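## Task

Move the white king, white pawn and white knight from beside the board onto C1, C2 and C4 respectively, using the square labels printed on the board's edge. All other squares must finish with exactly their starting contents. Every piece on the board must end standing upright and wholly within its square, and must stay there without the robot holding or propping it.

## Robot and tools

Robot: two six-joint arms, left_arm and right_arm, each with a parallel two-finger gripper. The arm names do not match the left or right of any picture.

Frame: all printed positions use one scene frame. The origin is on the table surface midway between the arms, +x runs outward over the table, +z is up, and left_arm sits toward +y. Positions are in metres, orientation is a wxyz quaternion, velocities are m/s and rad/s. The printed hand position may be off from the real one, more so when the arm is stretched far.

execute_actions takes "actions", a list holding zero or one item, plus an optional "pictures" boolean. An empty list only reports the current state. A move item has "rows" (1 to 15 rows) and "steps" (1 to 15, default 15); each step lasts 1/30 s, one row per step, and the final row repeats if steps outnumber rows. A wait item has only "steps" (up to 300); it returns when that many steps have elapsed since the previous result, and your own writing time counts toward them. A refused call moves nothing.

Row layout: one flat list of 18 numbers covering both arms, always all 18. First left_arm: six absolute joint target angles in radians (shoulder pan, shoulder lift, elbow, wrist 1, wrist 2, wrist 3), then gripper position, force_limit, speed. Then right_arm's nine in the same order. Joint targets are goal angles like those printed under Joint positions, not offsets. Stated joint ranges: elbow -3.142 to 3.142; all other joints -6.283 to 6.283. A target more than 0.010 rad beyond a range end, and farther out than the joint's last reported angle, gets the call refused. Real ends may differ from the stated ones by up to 0.010 rad; a target past the real end is cut to it and a "joint sent to its limit" line appears (possibly reporting on an earlier action). Lack of that line does not prove there is room left.

Motion limits: commands are smoothed, so the arm trails them by about 0.15 s. Each step the sent target stays within a lead of the measured angle: 0.292 rad for shoulder pan and lift, 0.365 for elbow, 0.438 for the three wrists. If targets would shift the gripper over 70 mm from where it is, the whole arm's targets are scaled back. Distant targets therefore need several calls or steps. Between calls the arms keep heading for the last row sent until they all nearly stop or a step is HELD; fingers already moving finish their motion.

Gripper numbers, each in [-1, 1]: position +1 is fully open (50 mm gap), about -0.65 brings the pads together, -1 is used to grip and closes until something blocks. force_limit per pad: about 20 N at -1, 102 N at 0, 185 N at +1, with the real force up to roughly 17 % more. speed of the gap change: 20 mm/s at -1, 85 at 0, 150 at +1. To leave a gripper unchanged, resend its three numbers exactly; 0 is a real command, not a blank. New force or speed only applies once position changes by at least 0.01 (e.g. -1 to -0.98); for a gentler grip, open first. If grip is lost or slackens, fingers reclose on their own, except after gripping at force_limit -1, where status stays 2 even with nothing held. Gripping something fixed off-centre lets the grip fade, quickly at force -1.

Gripper geometry: fingers point along the gripper's +z and close along its x. The reported point lies between the pads; fingertips extend 17.5 mm past it. A flat block projects about 9 cm toward the gripper's -y from the last joint's axis and rotates with it. Turning only wrist 3 swings the pad point around a 25 mm circle.

Result lines: the state line gives each arm's gripper pose and velocities. Joint positions and Joint velocities give one block per arm in column order. object_status: 0 moving; 1 blocked while opening; 2 blocked while closing (a hold, the one to check after gripping); 3 reached the request or pads met (empty, or a thin or barely-wider object). Any new position resets it to 0 until the fingers settle. position_measured is in counts; gap in mm is about (250 - position_measured) x 0.202. "joint command not followed" means a clearance check altered or blocked joint targets on some steps; the rest of the row still ran. HELD marks steps where your row was partly or wholly not sent.

Faults: contact torque reaching a joint's load limit (shoulder pan 287, shoulder lift 287, elbow 130, each wrist 48.7 N m, held weight included), or any outside force of 150 N on the arm, tool or load, halts that arm for 10 s, drops the rest of the call, and lets it yield. Holding loads heats motors: a MOTOR HOT line appears from 70 °C; at 85 °C the arm is braked until cool (OVER-TEMPERATURE FAULT). Avoid every stop.

zoom_image: "camera" is cam_high (896x504), cam_left_wrist (616x616) or cam_right_wrist (616x616); "region" is [x0, y0, x1, y1] in that image's pixels from its top-left, at most 504 by 504. It enlarges the latest image.

finished_scene: pass the current scene number. Replying without any tool call ends everything.

Cautions: held parts may get a brief random pull. Never push or knock anything off the table. Avoid drops, slips, slams, hard shoves and arm-to-arm contact. Release each piece upright, retract, and confirm it stands alone before finishing. Smooth motion with little effort is preferred.

Each tool is called after "Request:" by a JSON object that holds its "method" and its "body", one argument or row to a line.

## Session

Request:
{"method": "execute_actions", "body": {
  "actions": []
}}

Scene clock: 0.00 s of 5200.00 s.
left_arm: end_effector_position=(+0.3788, +0.4949, +0.3222) position_measured=3 object_status=3 end_effector_quat_wxyz=(+0.335, +0.541, +0.758, +0.142) end_effector_velocity=(-0.000, -0.000, -0.001) end_effector_angular_velocity=(+0.002, -0.000, -0.001) | right_arm: end_effector_position=(+0.3586, -0.2945, +0.2508) position_measured=3 object_status=3 end_effector_quat_wxyz=(+0.550, +0.255, -0.634, +0.481) end_effector_velocity=(-0.000, -0.000, +0.000) end_effector_angular_velocity=(+0.000, +0.001, -0.001)
Joint positions: left_arm=[ 1.528 -2.59   2.592 -1.905 -0.89  -1.621] | right_arm=[ 3.67  -1.212  2.06  -0.769 -2.129 -1.193]
Joint velocities: left_arm=[-0.001  0.     0.001 -0.     0.     0.001] | right_arm=[-0.    -0.     0.     0.     0.001 -0.   ]

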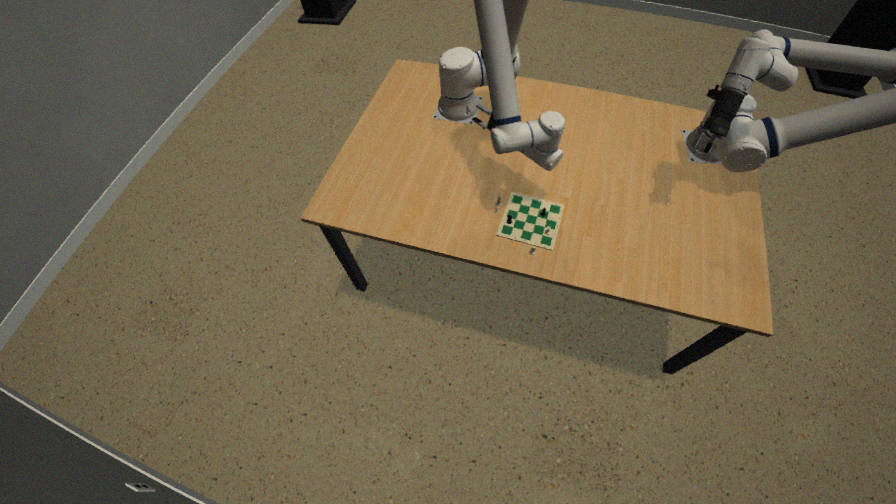

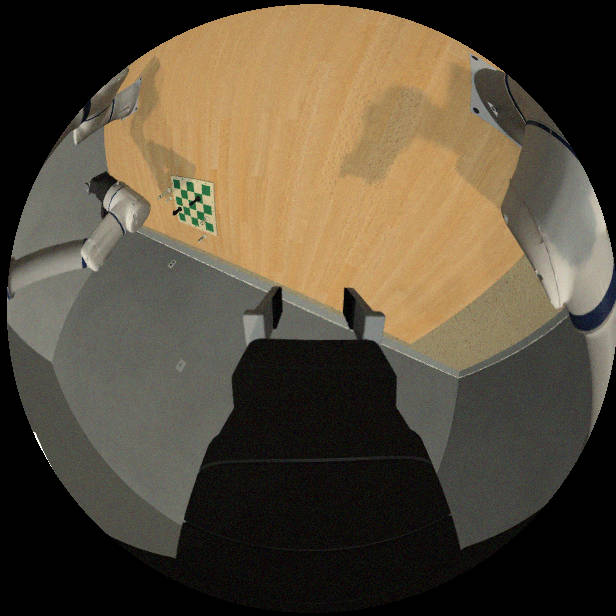

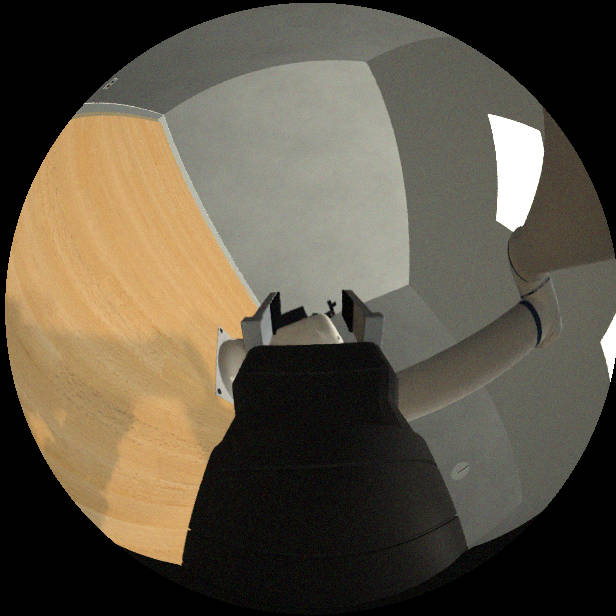

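Request:
{"method": "execute_actions", "body": {
  "actions": [
    {"rows":[[1.528,-2.59,2.592,-1.905,-0.89,-1.621,1,0,0,3.5,-1.6,1.9,-1.871,-1.571,-1.212,1,-0.5,0]]}
  ],
  "pictures": false
}}

Request:
{"method": "execute_actions", "body": {
  "actions": [
    {"steps":60}
  ]
}}

Request:
{"method": "zoom_image", "body": {
  "camera": "cam_high",
  "region": [470,170,600,270]
}}

Scene clock: 7.10 s of 5200.00 s.
left_arm: end_effector_position=(+0.3788, +0.4948, +0.3227) position_measured=3 object_status=3 end_effector_quat_wxyz=(+0.336, +0.541, +0.758, +0.142) end_effector_velocity=(-0.000, -0.000, +0.000) end_effector_angular_velocity=(-0.001, -0.000, -0.000) | right_arm: end_effector_position=(+0.4418, -0.1867, +0.2741) position_measured=3 object_status=3 end_effector_quat_wxyz=(-0.282, -0.045, +0.940, -0.185) end_effector_velocity=(+0.296, +0.196, +0.053) end_effector_angular_velocity=(+0.880, -1.232, -0.347)
Joint positions: left_arm=[ 1.528 -2.59   2.592 -1.905 -0.89  -1.621] | right_arm=[ 3.538 -1.502  1.936 -1.328 -1.708 -1.208]
Joint velocities: left_arm=[-0. -0. -0. -0. -0.  0.] | right_arm=[-0.111 -0.285 -0.104 -1.094  0.394 -0.013]
Steps of this call (steps 1 to 90: nothing new was sent; then 3.60 s passed at rest; steps 91 to 105: all 15 steps of this action). Readings (joint positions | what the end effector reports):
91: left_arm=[1.528 -2.590 2.592 -1.905 -0.890 -1.621] | right_arm=[3.670 -1.212 2.060 -0.770 -2.128 -1.193] | left_arm position_measured=3 object_status=3 | right_arm position_measured=3 object_status=3
92: left_arm=[1.528 -2.590 2.592 -1.905 -0.890 -1.621] | right_arm=[3.663 -1.224 2.055 -0.788 -2.109 -1.193] | left_arm position_measured=3 object_status=3 | right_arm position_measured=3 object_status=3
94: left_arm=[1.528 -2.590 2.592 -1.905 -0.890 -1.621] | right_arm=[3.630 -1.281 2.022 -0.874 -2.023 -1.197] | left_arm position_measured=3 object_status=3 | right_arm position_measured=3 object_status=3
98: left_arm=[1.528 -2.590 2.592 -1.905 -0.890 -1.621] | right_arm=[3.579 -1.399 1.974 -1.056 -1.854 -1.203] | left_arm position_measured=3 object_status=3 | right_arm position_measured=3 object_status=3
105: the state above

Scene clock: 9.10 s of 5200.00 s.
left_arm: end_effector_position=(+0.3788, +0.4948, +0.3227) position_measured=3 object_status=3 end_effector_quat_wxyz=(+0.336, +0.541, +0.758, +0.142) end_effector_velocity=(-0.000, -0.001, +0.002) end_effector_angular_velocity=(-0.002, -0.000, -0.001) | right_arm: end_effector_position=(+0.5978, -0.1020, +0.3457) position_measured=3 object_status=3 end_effector_quat_wxyz=(+0.000, -0.007, +1.000, -0.000) end_effector_velocity=(-0.000, +0.000, -0.002) end_effector_angular_velocity=(-0.000, +0.002, +0.000)
Joint positions: left_arm=[ 1.528 -2.59   2.592 -1.905 -0.89  -1.621] | right_arm=[ 3.5   -1.6    1.9   -1.871 -1.571 -1.212]
Joint velocities: left_arm=[-0.001 -0.    -0.002 -0.     0.     0.   ] | right_arm=[0.    0.002 0.001 0.    0.001 0.   ]
Steps of this call (steps 1 to 45: the robot went on to your last target; steps 46 to 60: nothing new was sent). Readings (joint positions | what the end effector reports):
1: left_arm=[1.528 -2.590 2.592 -1.905 -0.890 -1.621] | right_arm=[3.535 -1.511 1.933 -1.365 -1.696 -1.208] | left_arm position_measured=3 object_status=3 | right_arm position_measured=3 object_status=3
2: left_arm=[1.528 -2.590 2.592 -1.905 -0.890 -1.621] | right_arm=[3.532 -1.519 1.930 -1.402 -1.684 -1.208] | left_arm position_measured=3 object_status=3 | right_arm position_measured=3 object_status=3
4: left_arm=[1.528 -2.590 2.592 -1.905 -0.890 -1.621] | right_arm=[3.526 -1.533 1.925 -1.475 -1.664 -1.209] | left_arm position_measured=3 object_status=3 | right_arm position_measured=3 object_status=3
8: left_arm=[1.528 -2.590 2.592 -1.905 -0.890 -1.621] | right_arm=[3.517 -1.557 1.916 -1.617 -1.631 -1.210] | left_arm position_measured=3 object_status=3 | right_arm position_measured=3 object_status=3
60: the state above
All arms were judged still, so your last target was given up. Only a new action makes them travel on or press farther. Fingers that are still opening or closing keep moving.

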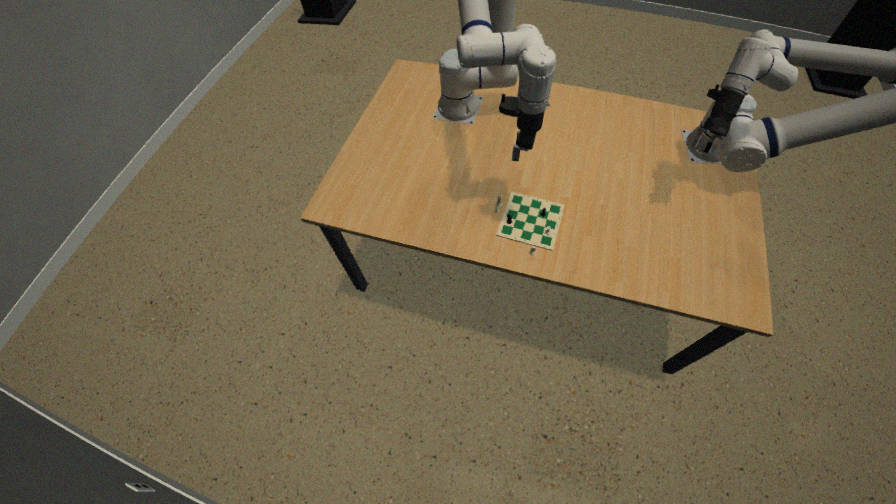

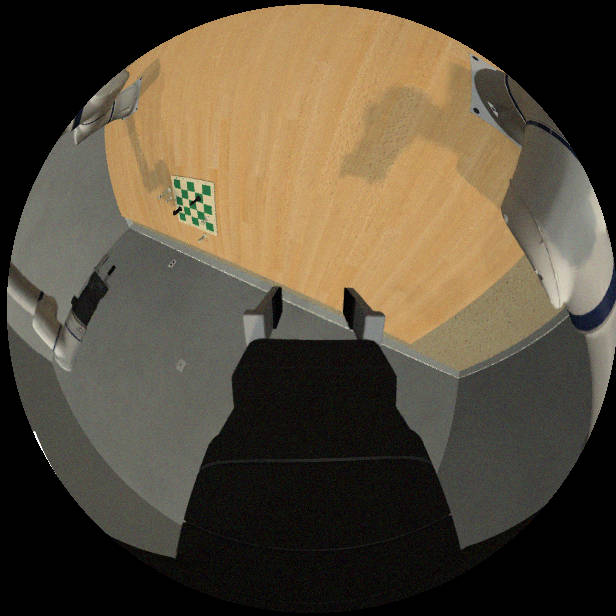

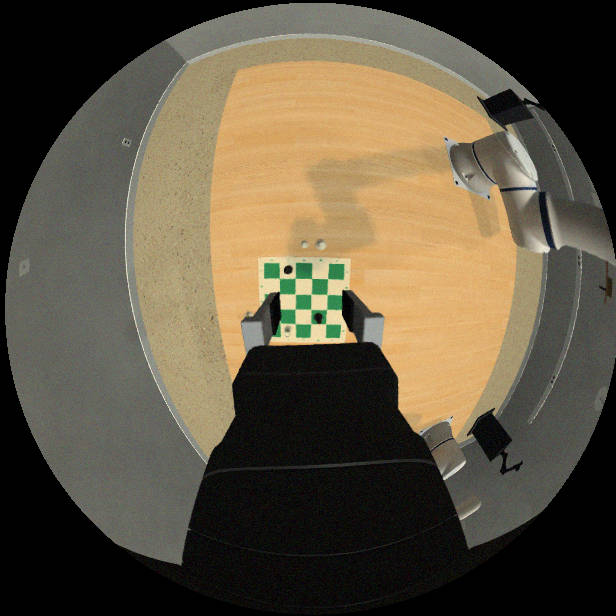

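Region (470, 170, 600, 270) of cam_high's 896x504 image, scaled by 3.877, with more detail than that image has; it fills the top 388 rows of this view, and the rest is white.

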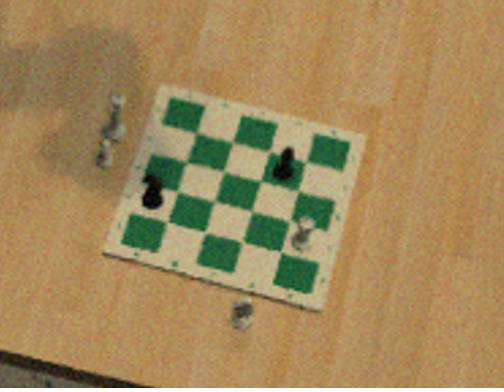

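Request:
{"method": "execute_actions", "body": {
  "actions": [
    {"rows":[[1.528,-2.59,2.592,-1.905,-0.89,-1.621,1,0,0,3.44,-1.4766,2.1624,-2.2568,-1.571,-1.258,1,-0.5,0]]}
  ],
  "pictures": false
}}

Request:
{"method": "execute_actions", "body": {
  "actions": [
    {"steps":20}
  ]
}}

Request:
{"method": "zoom_image", "body": {
  "camera": "cam_right_wrist",
  "region": [180,170,420,370]
}}

Scene clock: 15.43 s of 5200.00 s.
left_arm: end_effector_position=(+0.3788, +0.4948, +0.3227) position_measured=3 object_status=3 end_effector_quat_wxyz=(+0.336, +0.541, +0.758, +0.142) end_effector_velocity=(-0.000, +0.000, -0.001) end_effector_angular_velocity=(+0.001, +0.000, -0.000) | right_arm: end_effector_position=(+0.5993, -0.1355, +0.1787) position_measured=3 object_status=3 end_effector_quat_wxyz=(-0.000, -0.001, +1.000, -0.000) end_effector_velocity=(-0.034, -0.060, -0.223) end_effector_angular_velocity=(-0.001, -0.001, -0.018)
Joint positions: left_arm=[ 1.528 -2.59   2.592 -1.905 -0.89  -1.621] | right_arm=[ 3.449 -1.496  2.121 -2.196 -1.571 -1.251]
Joint velocities: left_arm=[ 0.    -0.     0.001  0.    -0.     0.001] | right_arm=[-0.073  0.15   0.317 -0.468 -0.001 -0.055]
Steps of this call (steps 1 to 90: nothing new was sent; then 2.83 s passed at rest; steps 91 to 105: all 15 steps of this action). Readings (joint positions | what the end effector reports):
91: left_arm=[1.528 -2.590 2.592 -1.905 -0.890 -1.621] | right_arm=[3.500 -1.600 1.900 -1.872 -1.571 -1.212] | left_arm position_measured=3 object_status=3 | right_arm position_measured=3 object_status=3
92: left_arm=[1.528 -2.590 2.592 -1.905 -0.890 -1.621] | right_arm=[3.497 -1.596 1.910 -1.889 -1.571 -1.214] | left_arm position_measured=3 object_status=3 | right_arm position_measured=3 object_status=3
94: left_arm=[1.528 -2.590 2.592 -1.905 -0.890 -1.621] | right_arm=[3.490 -1.579 1.946 -1.937 -1.571 -1.220] | left_arm position_measured=3 object_status=3 | right_arm position_measured=3 object_status=3
98: left_arm=[1.528 -2.590 2.592 -1.905 -0.890 -1.621] | right_arm=[3.475 -1.549 2.010 -2.033 -1.571 -1.231] | left_arm position_measured=3 object_status=3 | right_arm position_measured=3 object_status=3
105: the state above

Scene clock: 16.10 s of 5200.00 s.
left_arm: end_effector_position=(+0.3788, +0.4948, +0.3227) position_measured=3 object_status=3 end_effector_quat_wxyz=(+0.336, +0.541, +0.758, +0.142) end_effector_velocity=(-0.000, +0.000, -0.001) end_effector_angular_velocity=(+0.002, +0.000, -0.000) | right_arm: end_effector_position=(+0.5941, -0.1434, +0.1506) position_measured=3 object_status=3 end_effector_quat_wxyz=(+0.000, +0.000, +1.000, -0.000) end_effector_velocity=(-0.001, -0.000, -0.002) end_effector_angular_velocity=(-0.000, +0.001, -0.001)
Joint positions: left_arm=[ 1.528 -2.59   2.592 -1.905 -0.89  -1.621] | right_arm=[ 3.44  -1.477  2.162 -2.256 -1.571 -1.258]
Joint velocities: left_arm=[-0.     0.001  0.     0.001 -0.     0.   ] | right_arm=[-0.001  0.001  0.002 -0.003  0.     0.001]
Steps of this call (steps 1 to 20: the robot went on to your last target). Readings (joint positions | what the end effector reports):
1: left_arm=[1.528 -2.590 2.592 -1.905 -0.890 -1.621] | right_arm=[3.447 -1.492 2.131 -2.210 -1.571 -1.252] | left_arm position_measured=3 object_status=3 | right_arm position_measured=3 object_status=3
2: left_arm=[1.528 -2.590 2.592 -1.905 -0.890 -1.621] | right_arm=[3.446 -1.488 2.138 -2.221 -1.571 -1.254] | left_arm position_measured=3 object_status=3 | right_arm position_measured=3 object_status=3
4: left_arm=[1.528 -2.590 2.592 -1.905 -0.890 -1.621] | right_arm=[3.443 -1.484 2.148 -2.235 -1.571 -1.255] | left_arm position_measured=3 object_status=3 | right_arm position_measured=3 object_status=3
8: left_arm=[1.528 -2.590 2.592 -1.905 -0.890 -1.621] | right_arm=[3.441 -1.479 2.157 -2.249 -1.571 -1.257] | left_arm position_measured=3 object_status=3 | right_arm position_measured=3 object_status=3
20: the state above

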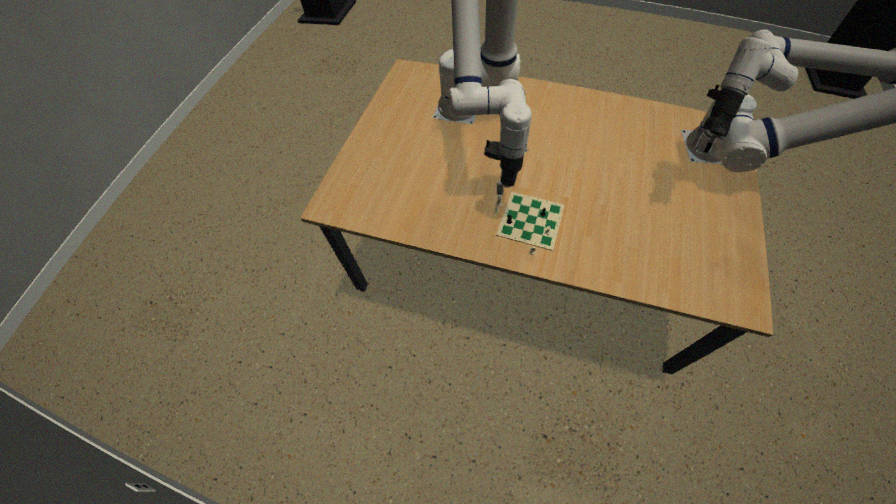

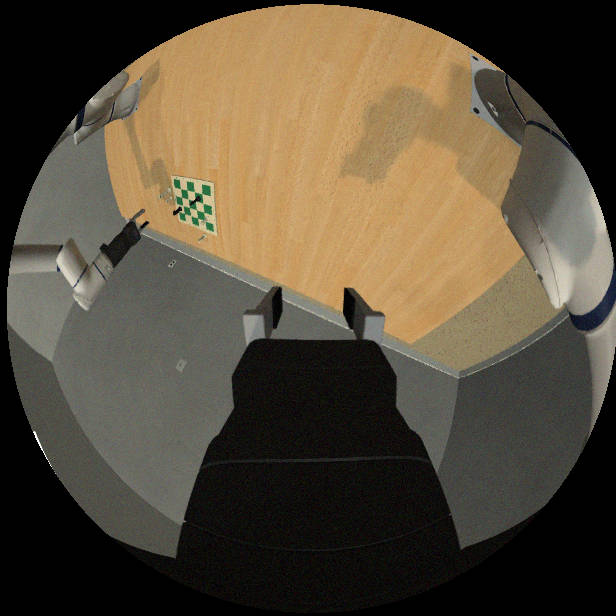

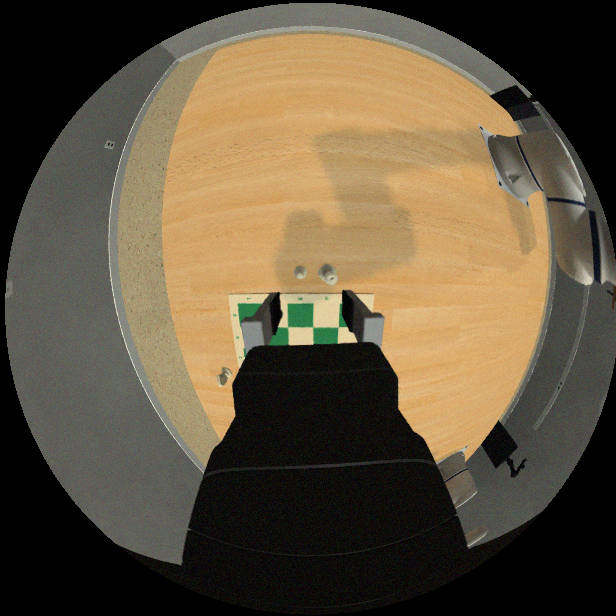

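Region (180, 170, 420, 370) of cam_right_wrist's 616x616 image, scaled by 2.100, with more detail than that image has.

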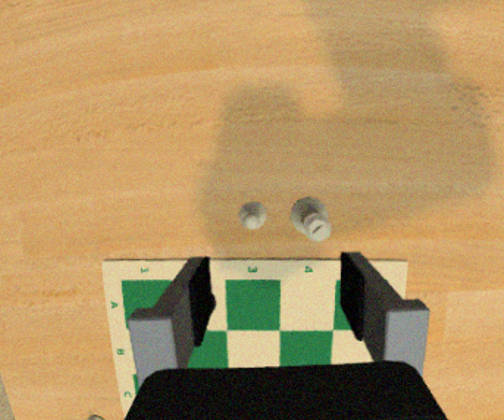

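Request:
{"method": "execute_actions", "body": {
  "actions": [
    {"rows":[[1.528,-2.59,2.592,-1.905,-0.89,-1.621,1,0,0,3.448,-1.4128,2.2567,-2.4149,-1.571,-1.25,1,-0.5,0]]}
  ],
  "pictures": false
}}

Request:
{"method": "execute_actions", "body": {
  "actions": [
    {"steps":12}
  ]
}}

Scene clock: 25.03 s of 5200.00 s.
left_arm: end_effector_position=(+0.3788, +0.4948, +0.3227) position_measured=3 object_status=3 end_effector_quat_wxyz=(+0.336, +0.541, +0.758, +0.142) end_effector_velocity=(+0.000, +0.000, +0.000) end_effector_angular_velocity=(-0.000, +0.000, +0.001) | right_arm: end_effector_position=(+0.5698, -0.1464, +0.0825) position_measured=3 object_status=3 end_effector_quat_wxyz=(+0.000, +0.000, +1.000, -0.000) end_effector_velocity=(-0.007, -0.001, -0.016) end_effector_angular_velocity=(-0.001, -0.000, +0.002)
Joint positions: left_arm=[ 1.528 -2.59   2.592 -1.905 -0.89  -1.621] | right_arm=[ 3.448 -1.415  2.254 -2.41  -1.571 -1.25 ]
Joint velocities: left_arm=[ 0.001  0.001 -0.001 -0.    -0.    -0.   ] | right_arm=[ 0.002  0.015  0.022 -0.038 -0.001  0.   ]
Steps of this call (steps 1 to 15: the robot went on to your last target; steps 16 to 90: nothing new was sent; then 5.43 s passed at rest; steps 91 to 105: all 15 steps of this action). Readings (joint positions | what the end effector reports):
91: left_arm=[1.528 -2.590 2.592 -1.905 -0.890 -1.621] | right_arm=[3.440 -1.476 2.163 -2.257 -1.571 -1.258] | left_arm position_measured=3 object_status=3 | right_arm position_measured=3 object_status=3
92: left_arm=[1.528 -2.590 2.592 -1.905 -0.890 -1.621] | right_arm=[3.441 -1.470 2.171 -2.275 -1.571 -1.257] | left_arm position_measured=3 object_status=3 | right_arm position_measured=3 object_status=3
94: left_arm=[1.528 -2.590 2.592 -1.905 -0.890 -1.621] | right_arm=[3.443 -1.447 2.207 -2.329 -1.571 -1.254] | left_arm position_measured=3 object_status=3 | right_arm position_measured=3 object_status=3
98: left_arm=[1.528 -2.590 2.592 -1.905 -0.890 -1.621] | right_arm=[3.446 -1.425 2.239 -2.385 -1.571 -1.252] | left_arm position_measured=3 object_status=3 | right_arm position_measured=3 object_status=3
105: the state above

Scene clock: 25.43 s of 5200.00 s.
left_arm: end_effector_position=(+0.3788, +0.4948, +0.3227) position_measured=3 object_status=3 end_effector_quat_wxyz=(+0.336, +0.541, +0.758, +0.142) end_effector_velocity=(+0.000, +0.000, -0.000) end_effector_angular_velocity=(+0.001, +0.000, -0.000) | right_arm: end_effector_position=(+0.5689, -0.1465, +0.0805) position_measured=3 object_status=3 end_effector_quat_wxyz=(+0.000, +0.000, +1.000, -0.000) end_effector_velocity=(-0.001, -0.000, -0.001) end_effector_angular_velocity=(-0.001, +0.001, +0.000)
Joint positions: left_arm=[ 1.528 -2.59   2.592 -1.905 -0.89  -1.621] | right_arm=[ 3.448 -1.413  2.257 -2.415 -1.571 -1.25 ]
Joint velocities: left_arm=[ 0.     0.001  0.     0.    -0.     0.001] | right_arm=[ 0.     0.001  0.002 -0.002 -0.    -0.   ]
Steps of this call (steps 1 to 12: the robot went on to your last target). Readings (joint positions | what the end effector reports):
1: left_arm=[1.528 -2.590 2.592 -1.905 -0.890 -1.621] | right_arm=[3.448 -1.414 2.254 -2.411 -1.571 -1.250] | left_arm position_measured=3 object_status=3 | right_arm position_measured=3 object_status=3
2: left_arm=[1.528 -2.590 2.592 -1.905 -0.890 -1.621] | right_arm=[3.448 -1.414 2.255 -2.412 -1.571 -1.250] | left_arm position_measured=3 object_status=3 | right_arm position_measured=3 object_status=3
4: left_arm=[1.528 -2.590 2.592 -1.905 -0.890 -1.621] | right_arm=[3.448 -1.414 2.256 -2.413 -1.571 -1.250] | left_arm position_measured=3 object_status=3 | right_arm position_measured=3 object_status=3
8: left_arm=[1.528 -2.590 2.592 -1.905 -0.890 -1.621] | right_arm=[3.448 -1.413 2.256 -2.414 -1.571 -1.250] | left_arm position_measured=3 object_status=3 | right_arm position_measured=3 object_status=3
12: the state above

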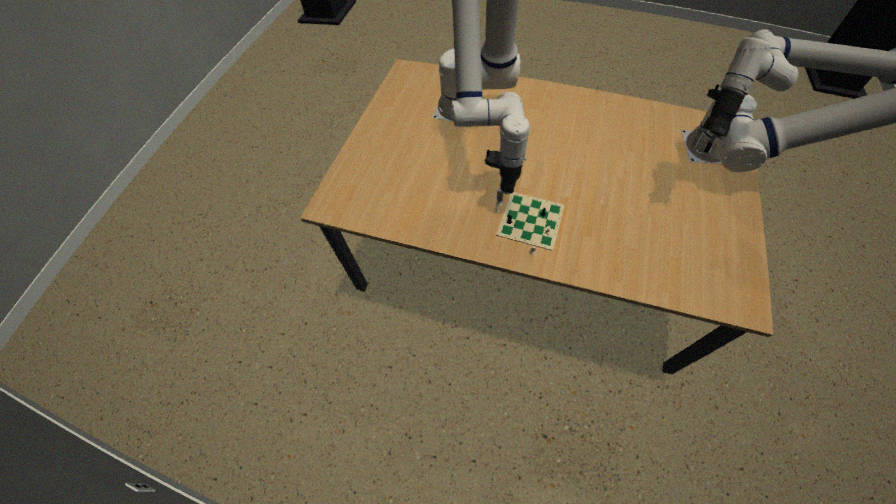

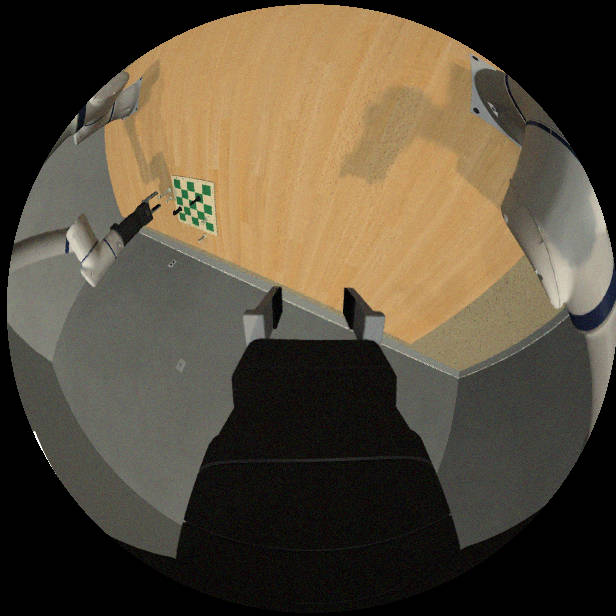

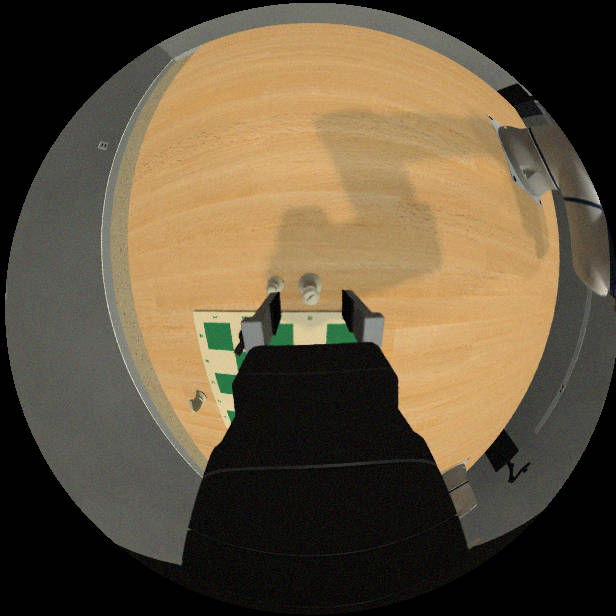

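Request:
{"method": "execute_actions", "body": {
  "actions": [
    {"rows":[[1.528,-2.59,2.592,-1.905,-0.89,-1.621,1,0,0,3.442,-1.3661,2.278,-2.4829,-1.571,-1.256,0.6,-0.5,0]]}
  ],
  "pictures": false
}}

Request:
{"method": "execute_actions", "body": {
  "actions": [
    {"rows":[[1.528,-2.59,2.592,-1.905,-0.89,-1.621,1,0,0,3.442,-1.3661,2.278,-2.4829,-1.571,-1.256,-1,-0.5,0]]}
  ]
}}

Request:
{"method": "zoom_image", "body": {
  "camera": "cam_right_wrist",
  "region": [240,250,380,360]
}}

Scene clock: 31.17 s of 5200.00 s.
left_arm: end_effector_position=(+0.3788, +0.4948, +0.3227) position_measured=3 object_status=3 end_effector_quat_wxyz=(+0.336, +0.541, +0.758, +0.142) end_effector_velocity=(-0.000, -0.001, +0.001) end_effector_angular_velocity=(-0.000, +0.000, -0.002) | right_arm: end_effector_position=(+0.5694, -0.1500, +0.0513) position_measured=63 object_status=3 end_effector_quat_wxyz=(+0.000, +0.000, +1.000, -0.000) end_effector_velocity=(-0.000, -0.001, -0.006) end_effector_angular_velocity=(-0.000, -0.000, -0.001)
Joint positions: left_arm=[ 1.528 -2.59   2.592 -1.905 -0.89  -1.621] | right_arm=[ 3.442 -1.367  2.277 -2.481 -1.571 -1.256]
Joint velocities: left_arm=[-0.001  0.    -0.001  0.    -0.     0.001] | right_arm=[-0.001  0.009  0.005 -0.015 -0.    -0.001]
Steps of this call (steps 1 to 15: the robot went on to your last target; steps 16 to 90: nothing new was sent; then 2.23 s passed at rest; steps 91 to 105: all 15 steps of this action). Readings (joint positions | what the end effector reports):
91: left_arm=[1.528 -2.590 2.592 -1.905 -0.890 -1.621] | right_arm=[3.448 -1.412 2.257 -2.415 -1.571 -1.250] | left_arm position_measured=3 object_status=3 | right_arm position_measured=7 object_status=0
92: left_arm=[1.528 -2.590 2.592 -1.905 -0.890 -1.621] | right_arm=[3.447 -1.405 2.260 -2.427 -1.571 -1.251] | left_arm position_measured=3 object_status=3 | right_arm position_measured=21 object_status=0
94: left_arm=[1.528 -2.590 2.592 -1.905 -0.890 -1.621] | right_arm=[3.445 -1.388 2.268 -2.450 -1.571 -1.253] | left_arm position_measured=3 object_status=3 | right_arm position_measured=49 object_status=0
98: left_arm=[1.528 -2.590 2.592 -1.905 -0.890 -1.621] | right_arm=[3.443 -1.374 2.274 -2.471 -1.571 -1.255] | left_arm position_measured=3 object_status=3 | right_arm position_measured=63 object_status=0
105: the state above

Scene clock: 31.67 s of 5200.00 s.
left_arm: end_effector_position=(+0.3788, +0.4948, +0.3227) position_measured=3 object_status=3 end_effector_quat_wxyz=(+0.336, +0.541, +0.758, +0.142) end_effector_velocity=(+0.000, +0.000, +0.001) end_effector_angular_velocity=(-0.001, -0.000, +0.002) | right_arm: end_effector_position=(+0.5694, -0.1501, +0.0504) position_measured=186 object_status=0 end_effector_quat_wxyz=(+0.000, +0.000, +1.000, -0.000) end_effector_velocity=(-0.000, +0.000, -0.001) end_effector_angular_velocity=(-0.000, +0.001, -0.000)
Joint positions: left_arm=[ 1.528 -2.59   2.592 -1.905 -0.89  -1.621] | right_arm=[ 3.442 -1.366  2.278 -2.483 -1.571 -1.256]
Joint velocities: left_arm=[ 0.002  0.001 -0.001 -0.     0.    -0.   ] | right_arm=[ 0.     0.001  0.    -0.     0.     0.001]
Steps of this call (steps 1 to 15: all 15 steps of this action). Readings (joint positions | what the end effector reports):
1: left_arm=[1.528 -2.590 2.592 -1.905 -0.890 -1.621] | right_arm=[3.442 -1.367 2.278 -2.481 -1.571 -1.256] | left_arm position_measured=3 object_status=3 | right_arm position_measured=67 object_status=0
2: left_arm=[1.528 -2.590 2.592 -1.905 -0.890 -1.621] | right_arm=[3.442 -1.367 2.278 -2.482 -1.571 -1.256] | left_arm position_measured=3 object_status=3 | right_arm position_measured=81 object_status=0
4: left_arm=[1.528 -2.590 2.592 -1.905 -0.890 -1.621] | right_arm=[3.442 -1.367 2.278 -2.482 -1.571 -1.256] | left_arm position_measured=3 object_status=3 | right_arm position_measured=109 object_status=0
8: left_arm=[1.528 -2.590 2.592 -1.905 -0.890 -1.621] | right_arm=[3.442 -1.366 2.278 -2.483 -1.571 -1.256] | left_arm position_measured=3 object_status=3 | right_arm position_measured=165 object_status=0
15: the state above

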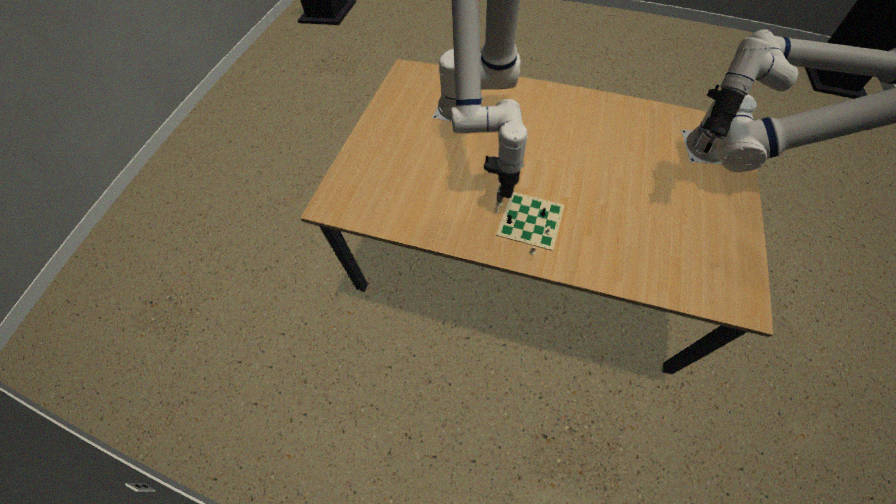

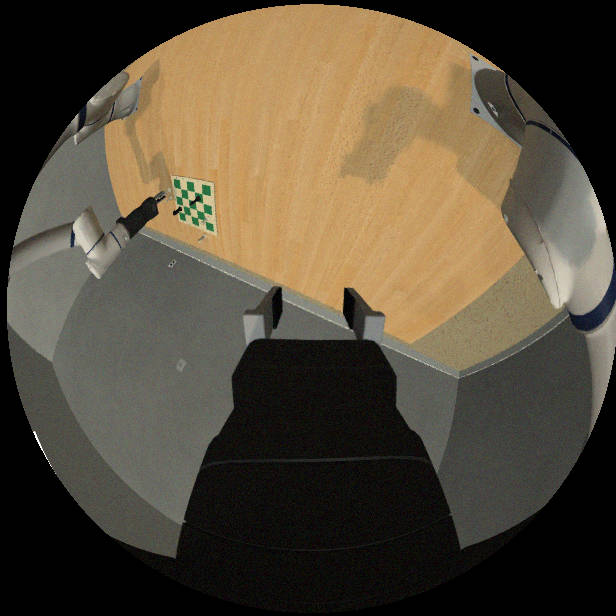

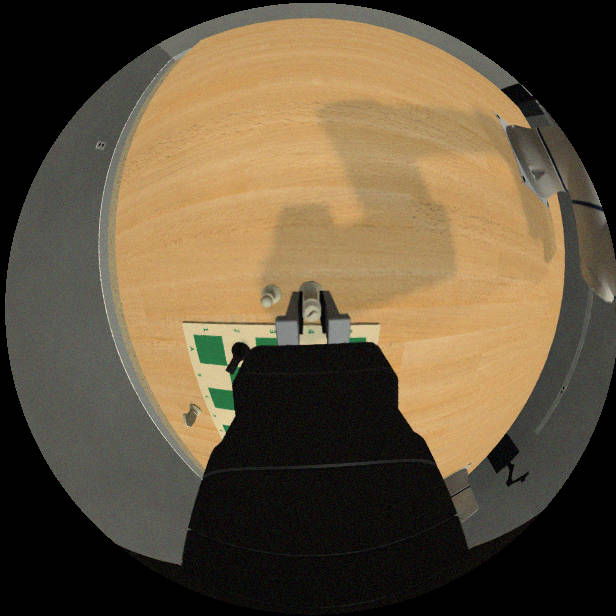

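Region (240, 250, 380, 360) of cam_right_wrist's 616x616 image, scaled by 3.600, with more detail than that image has; it fills the top 396 rows of this view, and the rest is white.

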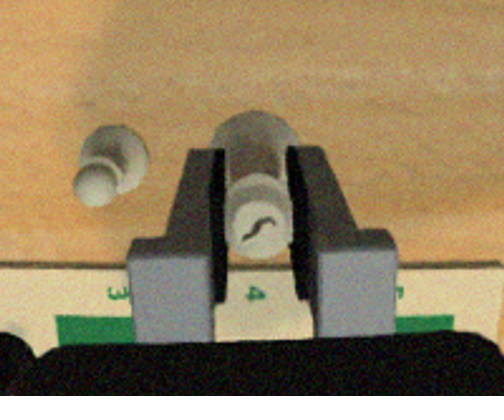

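Request:
{"method": "execute_actions", "body": {
  "actions": [
    {"rows":[[1.528,-2.59,2.592,-1.905,-0.89,-1.621,1,0,0,3.442,-1.5158,2.2057,-2.2609,-1.571,-1.256,-1,-0.5,0]]}
  ],
  "pictures": false
}}

Request:
{"method": "execute_actions", "body": {
  "actions": [
    {"rows":[[1.528,-2.59,2.592,-1.905,-0.89,-1.621,1,0,0,3.579,-1.2367,1.854,-2.1883,-1.571,-1.119,-1,-0.5,0]]}
  ],
  "pictures": false
}}

Request:
{"method": "execute_actions", "body": {
  "actions": [
    {"steps":8}
  ],
  "pictures": false
}}

Request:
{"method": "execute_actions", "body": {
  "actions": [
    {"rows":[[1.528,-2.59,2.592,-1.905,-0.89,-1.621,1,0,0,3.579,-1.1523,1.9029,-2.3216,-1.571,-1.119,-1,-0.5,0]]}
  ]
}}

Request:
{"method": "zoom_image", "body": {
  "camera": "cam_right_wrist",
  "region": [220,190,420,360]
}}

Scene clock: 38.77 s of 5200.00 s.
left_arm: end_effector_position=(+0.3788, +0.4948, +0.3227) position_measured=3 object_status=3 end_effector_quat_wxyz=(+0.336, +0.541, +0.758, +0.142) end_effector_velocity=(+0.000, -0.001, +0.001) end_effector_angular_velocity=(-0.002, -0.001, -0.000) | right_arm: end_effector_position=(+0.5694, -0.1501, +0.1461) position_measured=186 object_status=2 end_effector_quat_wxyz=(+0.000, +0.000, +1.000, -0.000) end_effector_velocity=(-0.003, -0.001, +0.032) end_effector_angular_velocity=(-0.001, -0.001, +0.001)
Joint positions: left_arm=[ 1.528 -2.59   2.592 -1.905 -0.89  -1.621] | right_arm=[ 3.442 -1.51   2.209 -2.27  -1.571 -1.256]
Joint velocities: left_arm=[-0.001  0.    -0.001 -0.     0.001 -0.001] | right_arm=[ 0.    -0.047 -0.022  0.069 -0.001 -0.   ]
Steps of this call (steps 1 to 15: the robot went on to your last target; steps 16 to 90: nothing new was sent; then 3.60 s passed at rest; steps 91 to 105: all 15 steps of this action). Readings (joint positions | what the end effector reports):
91: left_arm=[1.528 -2.590 2.592 -1.905 -0.890 -1.621] | right_arm=[3.442 -1.366 2.278 -2.483 -1.571 -1.256] | left_arm position_measured=3 object_status=3 | right_arm position_measured=186 object_status=2
92: left_arm=[1.528 -2.590 2.592 -1.905 -0.890 -1.621] | right_arm=[3.442 -1.377 2.274 -2.465 -1.571 -1.256] | left_arm position_measured=3 object_status=3 | right_arm position_measured=186 object_status=2
94: left_arm=[1.528 -2.590 2.592 -1.905 -0.890 -1.621] | right_arm=[3.442 -1.418 2.252 -2.407 -1.571 -1.256] | left_arm position_measured=3 object_status=3 | right_arm position_measured=186 object_status=2
98: left_arm=[1.528 -2.590 2.592 -1.905 -0.890 -1.621] | right_arm=[3.442 -1.479 2.224 -2.316 -1.571 -1.256] | left_arm position_measured=3 object_status=3 | right_arm position_measured=186 object_status=2
105: the state above

Scene clock: 39.27 s of 5200.00 s.
left_arm: end_effector_position=(+0.3788, +0.4948, +0.3227) position_measured=3 object_status=3 end_effector_quat_wxyz=(+0.336, +0.541, +0.758, +0.142) end_effector_velocity=(+0.000, +0.000, +0.000) end_effector_angular_velocity=(-0.001, +0.000, +0.002) | right_arm: end_effector_position=(+0.6756, -0.0232, +0.1524) position_measured=186 object_status=2 end_effector_quat_wxyz=(+0.000, +0.000, +1.000, -0.000) end_effector_velocity=(+0.112, +0.177, -0.016) end_effector_angular_velocity=(-0.002, +0.005, +0.001)
Joint positions: left_arm=[ 1.528 -2.59   2.592 -1.905 -0.89  -1.621] | right_arm=[ 3.56  -1.275  1.904 -2.199 -1.571 -1.138]
Joint velocities: left_arm=[ 0.001  0.    -0.001  0.    -0.    -0.001] | right_arm=[ 0.149  0.299 -0.381  0.087  0.001  0.148]
Steps of this call (steps 1 to 15: all 15 steps of this action). Readings (joint positions | what the end effector reports):
1: left_arm=[1.528 -2.590 2.592 -1.905 -0.890 -1.621] | right_arm=[3.442 -1.511 2.207 -2.268 -1.571 -1.256] | left_arm position_measured=3 object_status=3 | right_arm position_measured=186 object_status=2
2: left_arm=[1.528 -2.590 2.592 -1.905 -0.890 -1.621] | right_arm=[3.448 -1.501 2.194 -2.264 -1.571 -1.251] | left_arm position_measured=3 object_status=3 | right_arm position_measured=186 object_status=2
4: left_arm=[1.528 -2.590 2.592 -1.905 -0.890 -1.621] | right_arm=[3.466 -1.463 2.144 -2.253 -1.571 -1.232] | left_arm position_measured=3 object_status=3 | right_arm position_measured=186 object_status=2
8: left_arm=[1.528 -2.590 2.592 -1.905 -0.890 -1.621] | right_arm=[3.502 -1.391 2.052 -2.233 -1.571 -1.196] | left_arm position_measured=3 object_status=3 | right_arm position_measured=186 object_status=2
15: the state above

Scene clock: 39.53 s of 5200.00 s.
left_arm: end_effector_position=(+0.3788, +0.4948, +0.3227) position_measured=3 object_status=3 end_effector_quat_wxyz=(+0.336, +0.541, +0.758, +0.142) end_effector_velocity=(-0.000, -0.001, +0.000) end_effector_angular_velocity=(-0.002, +0.000, +0.000) | right_arm: end_effector_position=(+0.6882, -0.0029, +0.1506) position_measured=186 object_status=2 end_effector_quat_wxyz=(+0.000, +0.000, +1.000, -0.000) end_effector_velocity=(+0.013, +0.022, -0.002) end_effector_angular_velocity=(+0.000, -0.001, +0.001)
Joint positions: left_arm=[ 1.528 -2.59   2.592 -1.905 -0.89  -1.621] | right_arm=[ 3.577 -1.242  1.86  -2.19  -1.571 -1.121]
Joint velocities: left_arm=[-0.001  0.001 -0.001 -0.001 -0.    -0.001] | right_arm=[ 0.019  0.036 -0.047  0.011 -0.     0.018]
Steps of this call (steps 1 to 8: the robot went on to your last target). Readings (joint positions | what the end effector reports):
1: left_arm=[1.528 -2.590 2.592 -1.905 -0.890 -1.621] | right_arm=[3.564 -1.267 1.893 -2.197 -1.571 -1.134] | left_arm position_measured=3 object_status=3 | right_arm position_measured=186 object_status=2
2: left_arm=[1.528 -2.590 2.592 -1.905 -0.890 -1.621] | right_arm=[3.567 -1.260 1.884 -2.195 -1.571 -1.131] | left_arm position_measured=3 object_status=3 | right_arm position_measured=186 object_status=2
4: left_arm=[1.528 -2.590 2.592 -1.905 -0.890 -1.621] | right_arm=[3.572 -1.251 1.872 -2.192 -1.571 -1.126] | left_arm position_measured=3 object_status=3 | right_arm position_measured=186 object_status=2
8: the state above

Scene clock: 40.03 s of 5200.00 s.
left_arm: end_effector_position=(+0.3788, +0.4948, +0.3227) position_measured=3 object_status=3 end_effector_quat_wxyz=(+0.336, +0.541, +0.758, +0.142) end_effector_velocity=(+0.000, +0.001, -0.001) end_effector_angular_velocity=(+0.001, +0.000, +0.002) | right_arm: end_effector_position=(+0.6903, +0.0002, +0.0746) position_measured=186 object_status=2 end_effector_quat_wxyz=(+0.000, +0.000, +1.000, -0.000) end_effector_velocity=(-0.001, +0.000, -0.019) end_effector_angular_velocity=(-0.000, +0.001, +0.000)
Joint positions: left_arm=[ 1.528 -2.59   2.592 -1.905 -0.89  -1.621] | right_arm=[ 3.579 -1.155  1.901 -2.318 -1.571 -1.119]
Joint velocities: left_arm=[ 0.002  0.     0.001 -0.     0.    -0.001] | right_arm=[ 0.001  0.022  0.011 -0.032  0.     0.   ]
Steps of this call (steps 1 to 15: all 15 steps of this action). Readings (joint positions | what the end effector reports):
1: left_arm=[1.528 -2.590 2.592 -1.905 -0.890 -1.621] | right_arm=[3.577 -1.240 1.859 -2.190 -1.571 -1.121] | left_arm position_measured=3 object_status=3 | right_arm position_measured=186 object_status=2
2: left_arm=[1.528 -2.590 2.592 -1.905 -0.890 -1.621] | right_arm=[3.578 -1.230 1.862 -2.206 -1.571 -1.120] | left_arm position_measured=3 object_status=3 | right_arm position_measured=186 object_status=2
4: left_arm=[1.528 -2.590 2.592 -1.905 -0.890 -1.621] | right_arm=[3.578 -1.199 1.880 -2.250 -1.571 -1.120] | left_arm position_measured=3 object_status=3 | right_arm position_measured=186 object_status=2
8: left_arm=[1.528 -2.590 2.592 -1.905 -0.890 -1.621] | right_arm=[3.579 -1.169 1.894 -2.296 -1.571 -1.119] | left_arm position_measured=3 object_status=3 | right_arm position_measured=186 object_status=2
15: the state above

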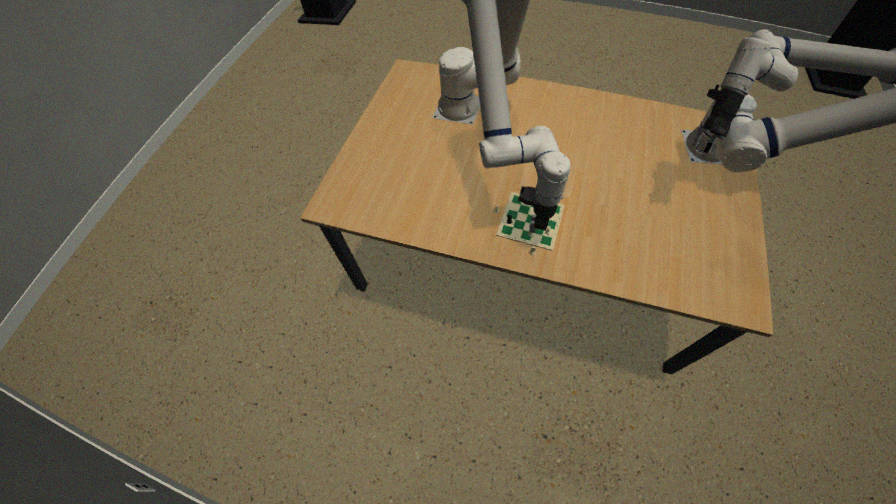

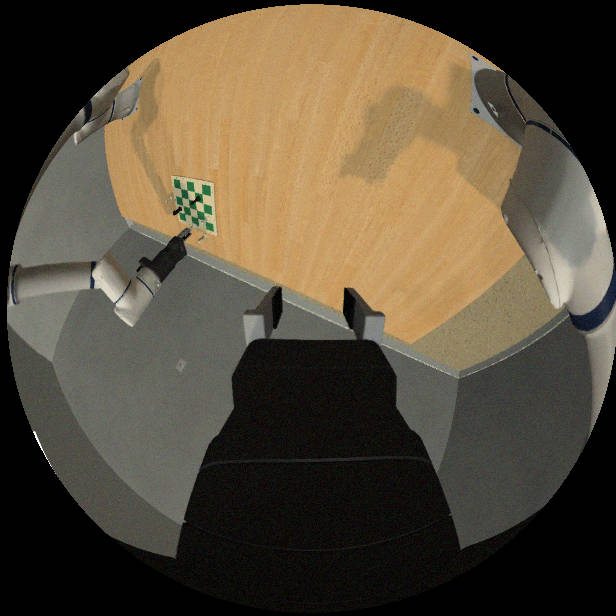

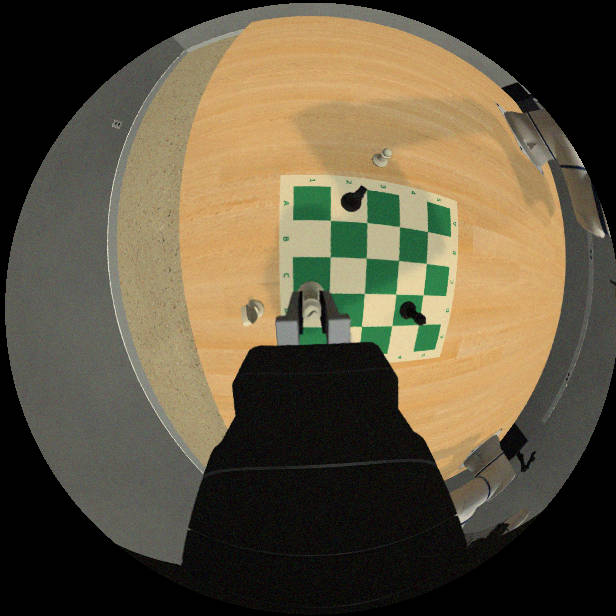

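Region (220, 190, 420, 360) of cam_right_wrist's 616x616 image, scaled by 2.520, with more detail than that image has; it fills the top 428 rows of this view, and the rest is white.

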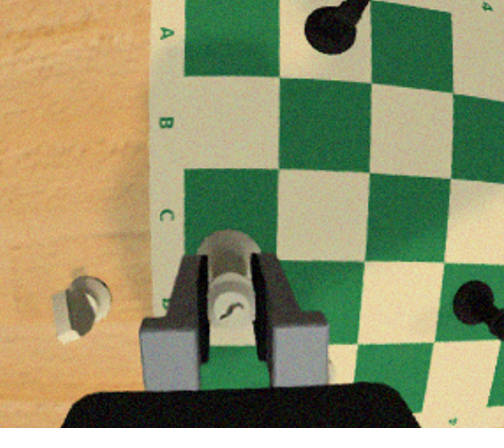

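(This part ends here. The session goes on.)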